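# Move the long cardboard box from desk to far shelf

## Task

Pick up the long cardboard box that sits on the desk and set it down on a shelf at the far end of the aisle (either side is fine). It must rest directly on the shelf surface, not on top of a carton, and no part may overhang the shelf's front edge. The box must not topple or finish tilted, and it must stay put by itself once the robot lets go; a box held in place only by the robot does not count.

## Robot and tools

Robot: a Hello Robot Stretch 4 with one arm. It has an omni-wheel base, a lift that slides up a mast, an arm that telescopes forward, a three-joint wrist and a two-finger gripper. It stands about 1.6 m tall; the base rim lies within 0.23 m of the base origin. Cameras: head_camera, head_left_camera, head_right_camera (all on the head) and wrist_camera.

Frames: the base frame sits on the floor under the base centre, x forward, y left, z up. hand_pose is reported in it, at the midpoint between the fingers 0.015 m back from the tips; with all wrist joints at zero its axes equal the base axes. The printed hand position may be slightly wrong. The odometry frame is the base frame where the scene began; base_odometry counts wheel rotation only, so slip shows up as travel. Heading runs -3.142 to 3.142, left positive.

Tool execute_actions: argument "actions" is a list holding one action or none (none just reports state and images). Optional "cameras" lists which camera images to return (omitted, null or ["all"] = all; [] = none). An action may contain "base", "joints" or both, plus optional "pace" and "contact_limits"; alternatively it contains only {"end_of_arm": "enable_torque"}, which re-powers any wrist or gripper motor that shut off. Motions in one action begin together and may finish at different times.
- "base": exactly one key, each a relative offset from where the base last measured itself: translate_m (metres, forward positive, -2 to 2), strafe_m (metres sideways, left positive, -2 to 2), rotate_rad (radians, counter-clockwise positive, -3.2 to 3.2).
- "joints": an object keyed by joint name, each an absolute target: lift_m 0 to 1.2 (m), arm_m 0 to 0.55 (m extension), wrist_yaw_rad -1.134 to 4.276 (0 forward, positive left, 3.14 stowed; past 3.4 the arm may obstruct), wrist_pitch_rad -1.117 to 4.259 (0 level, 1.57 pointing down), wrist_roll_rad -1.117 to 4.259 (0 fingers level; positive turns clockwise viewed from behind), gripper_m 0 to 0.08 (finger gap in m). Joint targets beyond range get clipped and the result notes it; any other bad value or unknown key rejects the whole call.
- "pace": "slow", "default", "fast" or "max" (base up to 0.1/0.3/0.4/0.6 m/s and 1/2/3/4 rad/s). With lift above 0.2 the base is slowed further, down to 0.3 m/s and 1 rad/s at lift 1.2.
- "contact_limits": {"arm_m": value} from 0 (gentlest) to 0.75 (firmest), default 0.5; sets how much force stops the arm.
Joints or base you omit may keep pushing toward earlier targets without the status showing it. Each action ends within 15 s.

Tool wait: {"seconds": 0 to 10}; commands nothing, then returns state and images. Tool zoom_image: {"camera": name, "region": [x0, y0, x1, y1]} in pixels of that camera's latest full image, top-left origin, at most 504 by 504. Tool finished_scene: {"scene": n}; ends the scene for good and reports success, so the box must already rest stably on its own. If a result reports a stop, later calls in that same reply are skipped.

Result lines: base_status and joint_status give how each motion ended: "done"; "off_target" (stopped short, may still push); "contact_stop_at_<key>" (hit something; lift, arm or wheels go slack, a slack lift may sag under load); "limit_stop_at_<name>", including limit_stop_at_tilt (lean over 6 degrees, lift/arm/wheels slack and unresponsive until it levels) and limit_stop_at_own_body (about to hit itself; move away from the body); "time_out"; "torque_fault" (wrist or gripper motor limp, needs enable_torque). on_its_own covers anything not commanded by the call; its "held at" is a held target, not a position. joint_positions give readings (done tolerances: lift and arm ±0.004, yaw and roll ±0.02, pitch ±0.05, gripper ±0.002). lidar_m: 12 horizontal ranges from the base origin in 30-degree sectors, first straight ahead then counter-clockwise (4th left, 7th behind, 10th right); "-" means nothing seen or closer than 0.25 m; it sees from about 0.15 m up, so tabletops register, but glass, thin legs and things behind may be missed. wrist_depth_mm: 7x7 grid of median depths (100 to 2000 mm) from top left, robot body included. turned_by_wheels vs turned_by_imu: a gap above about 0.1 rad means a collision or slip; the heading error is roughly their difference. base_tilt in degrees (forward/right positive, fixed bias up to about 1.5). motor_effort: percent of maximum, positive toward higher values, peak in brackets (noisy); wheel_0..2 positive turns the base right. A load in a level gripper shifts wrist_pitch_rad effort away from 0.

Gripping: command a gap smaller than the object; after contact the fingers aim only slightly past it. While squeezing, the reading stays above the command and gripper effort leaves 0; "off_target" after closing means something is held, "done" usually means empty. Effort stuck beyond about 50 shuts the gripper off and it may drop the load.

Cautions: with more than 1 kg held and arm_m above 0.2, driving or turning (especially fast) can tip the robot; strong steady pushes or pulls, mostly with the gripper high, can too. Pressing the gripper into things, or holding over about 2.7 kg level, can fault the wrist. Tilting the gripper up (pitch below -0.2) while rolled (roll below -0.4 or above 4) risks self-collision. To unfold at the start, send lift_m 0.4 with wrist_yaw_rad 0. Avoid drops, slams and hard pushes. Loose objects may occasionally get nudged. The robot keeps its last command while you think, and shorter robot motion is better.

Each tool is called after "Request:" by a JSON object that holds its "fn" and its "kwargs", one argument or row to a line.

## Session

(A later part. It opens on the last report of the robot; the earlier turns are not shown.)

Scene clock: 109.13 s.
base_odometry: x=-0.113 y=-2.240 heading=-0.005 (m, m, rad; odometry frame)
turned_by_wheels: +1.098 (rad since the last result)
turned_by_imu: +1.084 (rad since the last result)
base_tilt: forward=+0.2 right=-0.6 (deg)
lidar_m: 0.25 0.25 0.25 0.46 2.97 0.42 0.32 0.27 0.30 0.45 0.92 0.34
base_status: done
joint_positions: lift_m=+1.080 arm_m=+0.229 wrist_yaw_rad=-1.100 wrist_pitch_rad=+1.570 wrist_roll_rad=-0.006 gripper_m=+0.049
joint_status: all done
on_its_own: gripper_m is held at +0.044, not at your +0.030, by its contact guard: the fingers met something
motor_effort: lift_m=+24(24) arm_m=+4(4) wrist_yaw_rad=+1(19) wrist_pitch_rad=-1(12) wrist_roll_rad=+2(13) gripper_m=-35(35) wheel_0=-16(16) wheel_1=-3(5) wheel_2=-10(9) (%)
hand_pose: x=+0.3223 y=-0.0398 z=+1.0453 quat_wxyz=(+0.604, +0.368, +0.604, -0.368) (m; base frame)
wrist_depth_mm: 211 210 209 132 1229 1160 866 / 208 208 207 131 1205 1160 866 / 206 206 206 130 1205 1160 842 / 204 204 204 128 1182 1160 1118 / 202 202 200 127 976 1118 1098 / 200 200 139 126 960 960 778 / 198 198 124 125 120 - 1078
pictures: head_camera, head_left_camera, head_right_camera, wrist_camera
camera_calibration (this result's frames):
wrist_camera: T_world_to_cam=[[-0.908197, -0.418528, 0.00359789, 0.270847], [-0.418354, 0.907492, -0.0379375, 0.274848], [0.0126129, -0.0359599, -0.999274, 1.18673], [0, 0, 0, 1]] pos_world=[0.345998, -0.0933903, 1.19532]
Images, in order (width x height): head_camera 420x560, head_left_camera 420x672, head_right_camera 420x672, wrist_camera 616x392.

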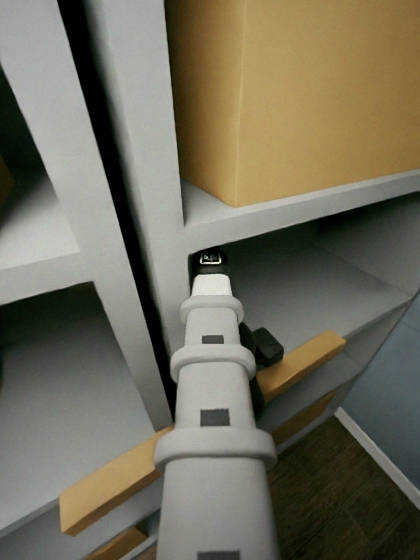

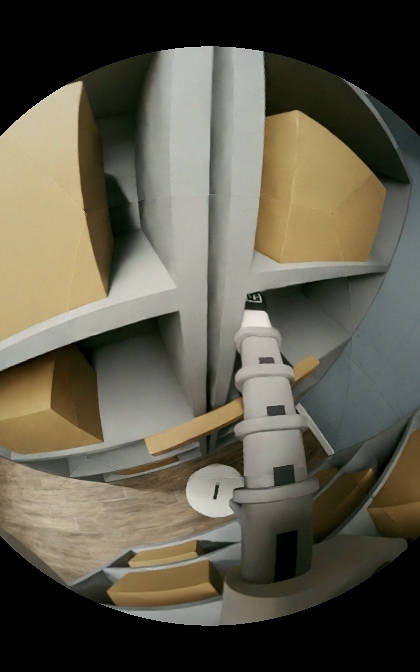

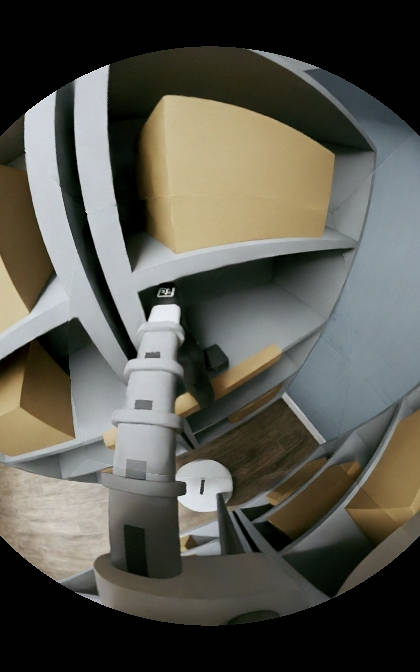

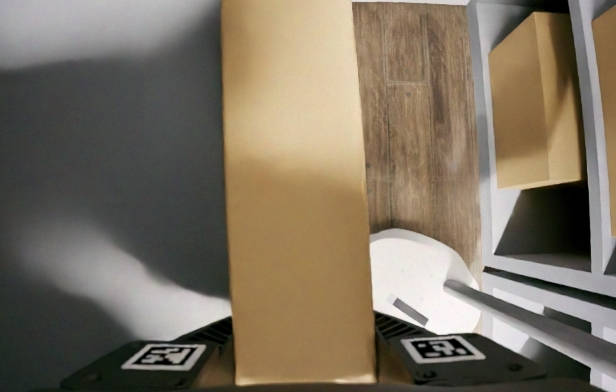

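Request:
{"fn": "execute_actions", "kwargs": {
  "actions": [
    {"base":{"strafe_m":-0.1}}
  ],
  "cameras": []
}}

Request:
{"fn": "execute_actions", "kwargs": {
  "actions": [
    {"base":{"translate_m":0.07}}
  ],
  "cameras": []
}}

Request:
{"fn": "execute_actions", "kwargs": {
  "actions": [
    {"base":{"strafe_m":-0.12}}
  ],
  "cameras": []
}}

Request:
{"fn": "execute_actions", "kwargs": {
  "actions": [
    {"base":{"translate_m":0.055}}
  ],
  "cameras": []
}}

Request:
{"fn": "execute_actions", "kwargs": {
  "actions": [
    {"base":{"strafe_m":-0.07}}
  ]
}}

Scene clock: 124.03 s.
base_odometry: x=-0.114 y=-2.340 heading=-0.005 (m, m, rad; odometry frame)
turned_by_wheels: +0.000 (rad since the last result)
turned_by_imu: -0.001 (rad since the last result)
base_tilt: forward=+0.2 right=-0.7 (deg)
lidar_m: 0.25 0.25 0.25 0.53 0.84 0.35 0.26 0.25 0.27 0.37 0.88 0.35
base_status: done
joint_positions: lift_m=+1.080 arm_m=+0.229 wrist_yaw_rad=-1.100 wrist_pitch_rad=+1.570 wrist_roll_rad=-0.006 gripper_m=+0.049
joint_status: not commanded
on_its_own: gripper_m is held at +0.044, not at your +0.030, by its contact guard: the fingers met something
motor_effort: lift_m=+24(24) arm_m=+4(4) wrist_yaw_rad=+0(0) wrist_pitch_rad=+0(2) wrist_roll_rad=+2(1) gripper_m=-37(37) wheel_0=-1(14) wheel_1=-2(5) wheel_2=+1(7) (%)
hand_pose: x=+0.3223 y=-0.0398 z=+1.0453 quat_wxyz=(+0.604, +0.368, +0.604, -0.368) (m; base frame)
wrist_depth_mm: 212 211 218 132 1205 1160 798 / 209 208 221 131 1205 1138 866 / 206 206 224 129 1182 1118 866 / 204 204 224 129 1205 1138 842 / 201 202 223 127 976 1098 1098 / 200 200 139 126 946 946 768 / 198 198 125 125 120 - 759
pictures: none
No camera images: the call's "cameras" was empty. Leave "cameras" out to get every camera's image.

Scene clock: 125.37 s.
base_odometry: x=-0.044 y=-2.340 heading=-0.005 (m, m, rad; odometry frame)
turned_by_wheels: +0.000 (rad since the last result)
turned_by_imu: +0.000 (rad since the last result)
base_tilt: forward=+0.2 right=-0.7 (deg)
lidar_m: 0.25 0.25 0.25 0.43 1.02 0.43 0.34 0.29 0.31 0.45 0.84 0.35
base_status: done
joint_positions: lift_m=+1.080 arm_m=+0.229 wrist_yaw_rad=-1.098 wrist_pitch_rad=+1.571 wrist_roll_rad=-0.008 gripper_m=+0.049
joint_status: not commanded
on_its_own: gripper_m is held at +0.044, not at your +0.030, by its contact guard: the fingers met something
motor_effort: lift_m=+24(24) arm_m=+4(4) wrist_yaw_rad=-4(6) wrist_pitch_rad=-5(5) wrist_roll_rad=+6(7) gripper_m=-35(36) wheel_0=+3(5) wheel_1=+3(7) wheel_2=-2(9) (%)
hand_pose: x=+0.3223 y=-0.0397 z=+1.0453 quat_wxyz=(+0.604, +0.367, +0.605, -0.367) (m; base frame)
wrist_depth_mm: 211 210 134 132 1205 1118 1118 / 208 208 207 131 1205 1205 866 / 205 206 205 130 1205 1205 878 / 204 204 203 128 1182 1205 878 / 202 202 201 127 976 1118 1118 / 199 199 139 126 960 946 891 / 197 197 124 125 120 - 842
pictures: none
No camera images: the call's "cameras" was empty. Leave "cameras" out to get every camera's image.

Scene clock: 126.93 s.
base_odometry: x=-0.044 y=-2.460 heading=-0.005 (m, m, rad; odometry frame)
turned_by_wheels: +0.000 (rad since the last result)
turned_by_imu: +0.000 (rad since the last result)
base_tilt: forward=+0.3 right=-0.7 (deg)
lidar_m: 0.25 0.25 0.25 0.49 0.88 0.37 0.27 0.26 0.28 0.38 0.74 0.35
base_status: done
joint_positions: lift_m=+1.080 arm_m=+0.229 wrist_yaw_rad=-1.100 wrist_pitch_rad=+1.570 wrist_roll_rad=-0.006 gripper_m=+0.049
joint_status: not commanded
on_its_own: gripper_m is held at +0.044, not at your +0.030, by its contact guard: the fingers met something
motor_effort: lift_m=+24(24) arm_m=+4(4) wrist_yaw_rad=-1(4) wrist_pitch_rad=+1(4) wrist_roll_rad=+1(6) gripper_m=-36(36) wheel_0=+1(9) wheel_1=+1(11) wheel_2=-1(1) (%)
hand_pose: x=+0.3224 y=-0.0398 z=+1.0453 quat_wxyz=(+0.604, +0.368, +0.604, -0.368) (m; base frame)
wrist_depth_mm: 211 211 211 132 1060 991 904 / 208 208 208 131 1229 1160 1098 / 207 206 206 130 1205 1138 866 / 204 204 204 129 1182 1118 866 / 202 202 202 127 976 1098 842 / 200 200 139 126 960 931 1098 / 198 198 124 125 120 - 798
pictures: none
No camera images: the call's "cameras" was empty. Leave "cameras" out to get every camera's image.

Scene clock: 128.17 s.
base_odometry: x=+0.011 y=-2.460 heading=-0.005 (m, m, rad; odometry frame)
turned_by_wheels: +0.000 (rad since the last result)
turned_by_imu: +0.000 (rad since the last result)
base_tilt: forward=+0.2 right=-0.6 (deg)
lidar_m: 0.25 0.25 0.25 0.43 1.01 0.44 0.34 0.29 0.30 0.47 0.72 0.35
base_status: done
joint_positions: lift_m=+1.080 arm_m=+0.229 wrist_yaw_rad=-1.100 wrist_pitch_rad=+1.570 wrist_roll_rad=-0.006 gripper_m=+0.049
joint_status: not commanded
on_its_own: gripper_m is held at +0.044, not at your +0.030, by its contact guard: the fingers met something
motor_effort: lift_m=+24(24) arm_m=+4(4) wrist_yaw_rad=+0(1) wrist_pitch_rad=+0(0) wrist_roll_rad=+1(1) gripper_m=-35(36) wheel_0=+1(6) wheel_1=+1(2) wheel_2=+1(9) (%)
hand_pose: x=+0.3224 y=-0.0398 z=+1.0453 quat_wxyz=(+0.604, +0.368, +0.604, -0.368) (m; base frame)
wrist_depth_mm: 211 211 210 132 1025 960 891 / 209 208 207 131 1229 1138 1160 / 206 206 205 130 1229 1205 866 / 204 204 203 128 1205 1205 854 / 202 202 202 127 976 1098 866 / 200 200 139 126 946 960 1078 / 198 198 124 124 121 - 866
pictures: none
No camera images: the call's "cameras" was empty. Leave "cameras" out to get every camera's image.

Scene clock: 129.43 s.
base_odometry: x=+0.010 y=-2.530 heading=-0.005 (m, m, rad; odometry frame)
turned_by_wheels: +0.000 (rad since the last result)
turned_by_imu: +0.000 (rad since the last result)
base_tilt: forward=+0.2 right=-0.7 (deg)
lidar_m: 0.25 0.25 0.25 0.48 0.93 0.39 0.30 0.28 0.30 0.42 0.66 0.35
base_status: done
joint_positions: lift_m=+1.080 arm_m=+0.229 wrist_yaw_rad=-1.100 wrist_pitch_rad=+1.570 wrist_roll_rad=-0.006 gripper_m=+0.049
joint_status: not commanded
on_its_own: gripper_m is held at +0.044, not at your +0.030, by its contact guard: the fingers met something
motor_effort: lift_m=+24(24) arm_m=+4(4) wrist_yaw_rad=-1(2) wrist_pitch_rad=-1(0) wrist_roll_rad=+1(1) gripper_m=-35(35) wheel_0=+0(9) wheel_1=+0(7) wheel_2=+0(2) (%)
hand_pose: x=+0.3224 y=-0.0398 z=+1.0453 quat_wxyz=(+0.604, +0.368, +0.604, -0.368) (m; base frame)
wrist_depth_mm: 211 211 211 132 891 878 798 / 208 208 208 131 1182 1138 1060 / 206 206 206 130 1205 1138 904 / 204 204 204 128 1160 1160 842 / 202 202 202 127 976 1098 854 / 200 200 138 126 946 946 831 / 197 198 124 125 121 - 991
pictures: head_camera, head_left_camera, head_right_camera, wrist_camera
camera_calibration (this result's frames):
wrist_camera: T_world_to_cam=[[-0.908071, -0.4188, 0.0035947, 0.270853], [-0.418624, 0.907363, -0.0380201, 0.27508], [0.0126611, -0.0360298, -0.999271, 1.18671], [0, 0, 0, 1]] pos_world=[0.346084, -0.0934072, 1.19533]
Images, in order (width x height): head_camera 420x560, head_left_camera 420x672, head_right_camera 420x672, wrist_camera 616x392.

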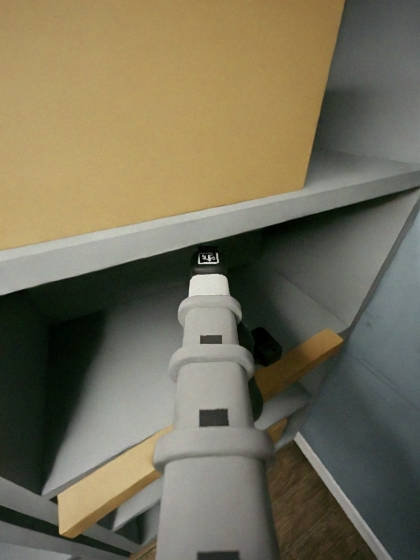

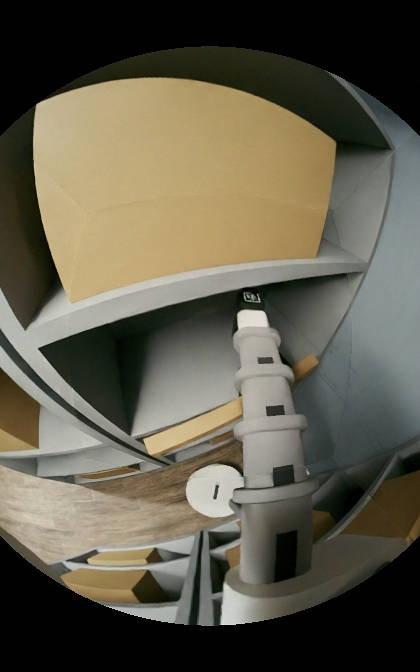

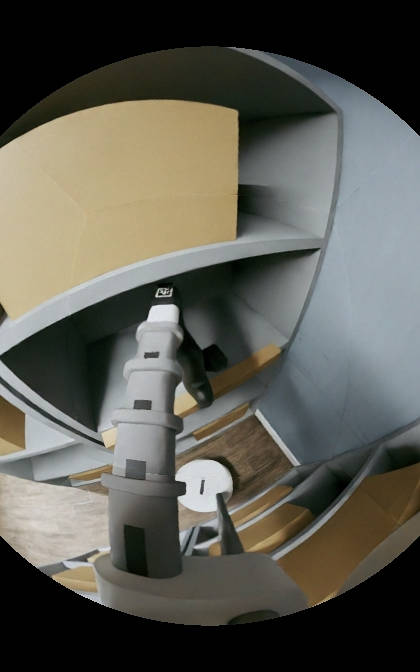

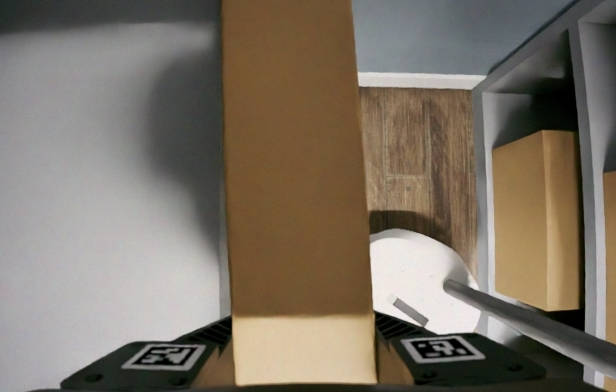

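Request:
{"fn": "execute_actions", "kwargs": {
  "actions": [
    {"joints":{"arm_m":0.37},"pace":"slow","contact_limits":{"arm_m":0.2}}
  ]
}}

Scene clock: 135.27 s.
base_odometry: x=+0.010 y=-2.530 heading=-0.005 (m, m, rad; odometry frame)
turned_by_wheels: +0.000 (rad since the last result)
turned_by_imu: -0.001 (rad since the last result)
base_tilt: forward=+0.2 right=-0.7 (deg)
lidar_m: 0.29 0.28 0.33 0.49 0.94 0.38 0.29 0.27 0.27 0.42 0.66 0.39
base_status: not commanded
joint_positions: lift_m=+1.080 arm_m=+0.369 wrist_yaw_rad=-1.100 wrist_pitch_rad=+1.570 wrist_roll_rad=-0.006 gripper_m=+0.049
joint_status: all done
on_its_own: gripper_m is held at +0.044, not at your +0.030, by its contact guard: the fingers met something
motor_effort: lift_m=+24(24) arm_m=+5(4) wrist_yaw_rad=-1(1) wrist_pitch_rad=-1(2) wrist_roll_rad=+2(1) gripper_m=-36(36) wheel_0=+0(0) wheel_1=+0(1) wheel_2=+0(0) (%)
contact_limits: arm_m 0.2
hand_pose: x=+0.4622 y=-0.0398 z=+1.0453 quat_wxyz=(+0.604, +0.368, +0.604, -0.368) (m; base frame)
wrist_depth_mm: 210 209 209 132 210 768 759 / 208 208 208 131 208 1060 946 / 206 206 205 130 206 1205 1118 / 204 203 202 129 204 1205 1008 / 202 201 201 127 202 1182 991 / 198 199 139 126 199 960 960 / 196 198 124 125 120 - 1098
pictures: head_camera, head_left_camera, head_right_camera, wrist_camera
camera_calibration (this result's frames):
wrist_camera: T_world_to_cam=[[-0.908072, -0.418799, 0.00359469, 0.397849], [-0.418623, 0.907364, -0.0380202, 0.333625], [0.0126612, -0.0360299, -0.999271, 1.18494], [0, 0, 0, 1]] pos_world=[0.485936, -0.0934072, 1.19533]
Images, in order (width x height): head_camera 420x560, head_left_camera 420x672, head_right_camera 420x672, wrist_camera 616x392.

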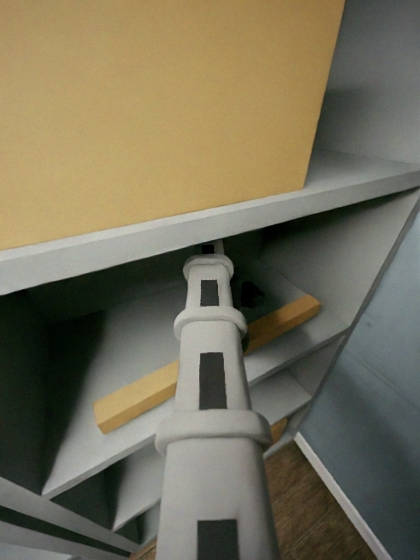

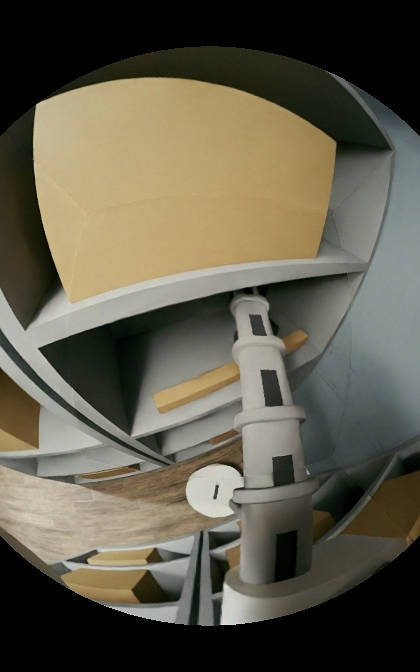

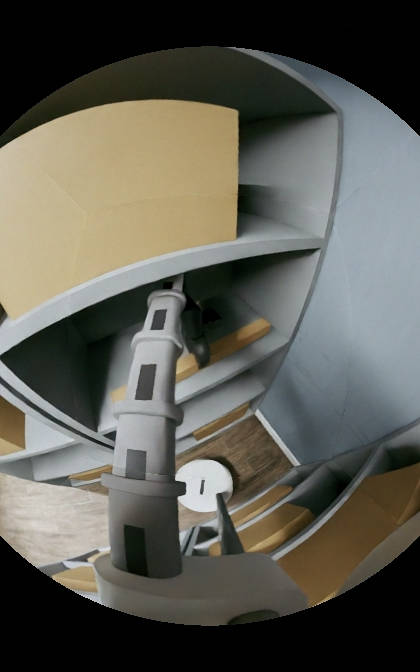

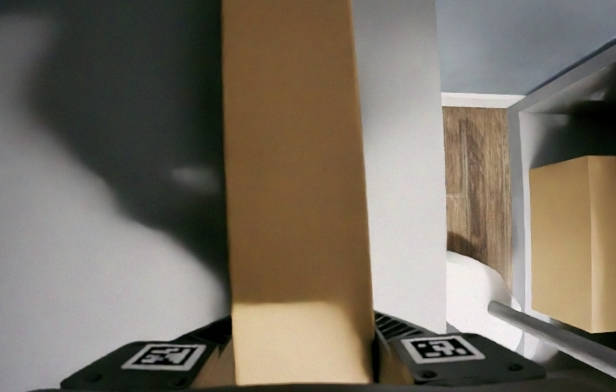

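Well in. Lower slightly and release.

Request:
{"fn": "execute_actions", "kwargs": {
  "actions": [
    {"joints":{"lift_m":1.07},"pace":"slow"}
  ],
  "cameras": []
}}

Request:
{"fn": "execute_actions", "kwargs": {
  "actions": [
    {"joints":{"gripper_m":0.08}}
  ],
  "cameras": []
}}

Request:
{"fn": "execute_actions", "kwargs": {
  "actions": [
    {"joints":{"lift_m":1.115},"pace":"slow"}
  ],
  "cameras": []
}}

Request:
{"fn": "execute_actions", "kwargs": {
  "actions": [
    {"joints":{"arm_m":0.05},"pace":"slow"}
  ],
  "cameras": ["head_camera","wrist_camera"]
}}

Scene clock: 140.07 s.
base_odometry: x=+0.010 y=-2.530 heading=-0.005 (m, m, rad; odometry frame)
turned_by_wheels: +0.000 (rad since the last result)
turned_by_imu: -0.001 (rad since the last result)
base_tilt: forward=+0.3 right=-0.7 (deg)
lidar_m: 0.28 0.29 0.31 0.48 0.94 0.39 0.30 0.27 0.29 0.42 0.65 0.39
base_status: not commanded
joint_positions: lift_m=+1.070 arm_m=+0.369 wrist_yaw_rad=-1.100 wrist_pitch_rad=+1.570 wrist_roll_rad=-0.006 gripper_m=+0.049
joint_status: all done
on_its_own: gripper_m is held at +0.044, not at your +0.030, by its contact guard: the fingers met something
motor_effort: lift_m=+18(23) arm_m=+4(5) wrist_yaw_rad=-2(2) wrist_pitch_rad=+0(0) wrist_roll_rad=+1(1) gripper_m=-37(36) wheel_0=+1(0) wheel_1=-1(0) wheel_2=+0(0) (%)
hand_pose: x=+0.4622 y=-0.0398 z=+1.0358 quat_wxyz=(+0.604, +0.368, +0.604, -0.368) (m; base frame)
wrist_depth_mm: 200 200 200 132 200 750 750 / 198 198 197 131 198 1025 946 / 196 196 195 130 196 1182 1138 / 194 194 193 128 195 1182 991 / 191 192 191 127 192 1160 991 / 190 190 139 126 189 960 960 / 188 188 124 125 121 - 1078
pictures: none
No camera images: the call's "cameras" was empty. Leave "cameras" out to get every camera's image.

Scene clock: 141.10 s.
base_odometry: x=+0.010 y=-2.530 heading=-0.005 (m, m, rad; odometry frame)
turned_by_wheels: +0.000 (rad since the last result)
turned_by_imu: +0.000 (rad since the last result)
base_tilt: forward=+0.3 right=-0.7 (deg)
lidar_m: 0.29 0.28 0.33 0.47 0.92 0.40 0.30 0.27 0.29 0.42 0.66 0.40
base_status: not commanded
joint_positions: lift_m=+1.070 arm_m=+0.369 wrist_yaw_rad=-1.100 wrist_pitch_rad=+1.570 wrist_roll_rad=-0.006 gripper_m=+0.080
joint_status: all done
motor_effort: lift_m=+18(18) arm_m=+5(5) wrist_yaw_rad=-1(1) wrist_pitch_rad=+0(2) wrist_roll_rad=+1(1) gripper_m=+4(34) wheel_0=+0(0) wheel_1=-1(0) wheel_2=+0(0) (%)
hand_pose: x=+0.4622 y=-0.0398 z=+1.0358 quat_wxyz=(+0.604, +0.368, +0.604, -0.368) (m; base frame)
wrist_depth_mm: 200 200 200 148 200 768 759 / 198 198 198 147 199 1025 960 / 196 196 196 146 196 1182 1118 / 195 195 193 144 195 1182 991 / 192 192 191 142 192 1160 991 / 190 190 190 141 160 946 960 / - 106 144 140 139 - -
pictures: none
No camera images: the call's "cameras" was empty. Leave "cameras" out to get every camera's image.

Scene clock: 142.33 s.
base_odometry: x=+0.010 y=-2.530 heading=-0.005 (m, m, rad; odometry frame)
turned_by_wheels: +0.000 (rad since the last result)
turned_by_imu: +0.000 (rad since the last result)
base_tilt: forward=+0.3 right=-0.7 (deg)
lidar_m: 0.32 0.28 0.34 0.49 0.95 0.38 0.28 0.27 0.29 0.43 0.65 0.39
base_status: not commanded
joint_positions: lift_m=+1.115 arm_m=+0.369 wrist_yaw_rad=-1.100 wrist_pitch_rad=+1.570 wrist_roll_rad=-0.006 gripper_m=+0.080
joint_status: all done
motor_effort: lift_m=+24(23) arm_m=+5(5) wrist_yaw_rad=-1(1) wrist_pitch_rad=+0(2) wrist_roll_rad=+1(0) gripper_m=+4(3) wheel_0=+0(0) wheel_1=+0(0) wheel_2=+0(0) (%)
hand_pose: x=+0.4622 y=-0.0398 z=+1.0803 quat_wxyz=(+0.604, +0.368, +0.604, -0.368) (m; base frame)
wrist_depth_mm: 246 246 247 195 247 768 750 / 243 243 244 193 243 1042 946 / 240 241 241 190 240 1255 1160 / 239 239 238 189 239 1229 991 / 236 236 236 187 236 1205 991 / 233 234 234 185 233 991 960 / - 106 231 183 172 - -
pictures: none
No camera images: the call's "cameras" was empty. Leave "cameras" out to get every camera's image.

Scene clock: 146.80 s.
base_odometry: x=+0.010 y=-2.530 heading=-0.005 (m, m, rad; odometry frame)
turned_by_wheels: +0.000 (rad since the last result)
turned_by_imu: -0.001 (rad since the last result)
base_tilt: forward=+0.2 right=-0.7 (deg)
lidar_m: 0.30 0.29 0.34 0.49 0.94 0.39 0.30 0.27 0.28 0.42 0.66 0.39
base_status: not commanded
joint_positions: lift_m=+1.115 arm_m=+0.051 wrist_yaw_rad=-1.100 wrist_pitch_rad=+1.570 wrist_roll_rad=-0.006 gripper_m=+0.080
joint_status: all done
motor_effort: lift_m=+24(24) arm_m=-5(6) wrist_yaw_rad=-1(0) wrist_pitch_rad=-1(0) wrist_roll_rad=+1(1) gripper_m=+3(1) wheel_0=+0(0) wheel_1=-1(0) wheel_2=+0(0) (%)
hand_pose: x=+0.1439 y=-0.0398 z=+1.0803 quat_wxyz=(+0.604, +0.368, +0.604, -0.368) (m; base frame)
wrist_depth_mm: 723 715 931 1060 1042 891 723 / 707 707 946 1255 1255 1078 715 / 707 699 960 1255 1229 891 615 / 691 707 946 1229 1229 891 591 / 683 691 1138 1008 1008 866 597 / 683 683 1118 991 991 436 430 / - 106 904 1205 580 - -
pictures: head_camera, wrist_camera
camera_calibration (this result's frames):
wrist_camera: T_world_to_cam=[[-0.908093, -0.418754, 0.00359465, 0.108707], [-0.418578, 0.907385, -0.0380203, 0.201709], [0.0126594, -0.0360306, -0.999271, 1.22391], [0, 0, 0, 1]] pos_world=[0.167653, -0.0934084, 1.2303]
Images, in order (width x height): head_camera 420x560, wrist_camera 616x392.

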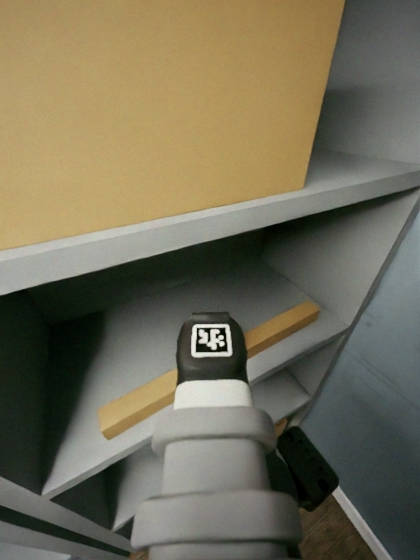

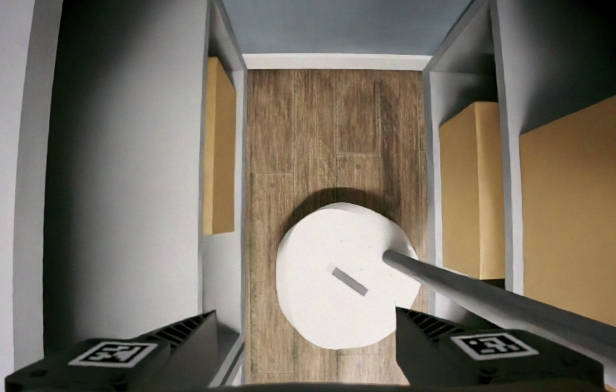

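Request:
{"fn": "finished_scene", "kwargs": {
  "scene": 2
}}

The scene is finished: the task was done.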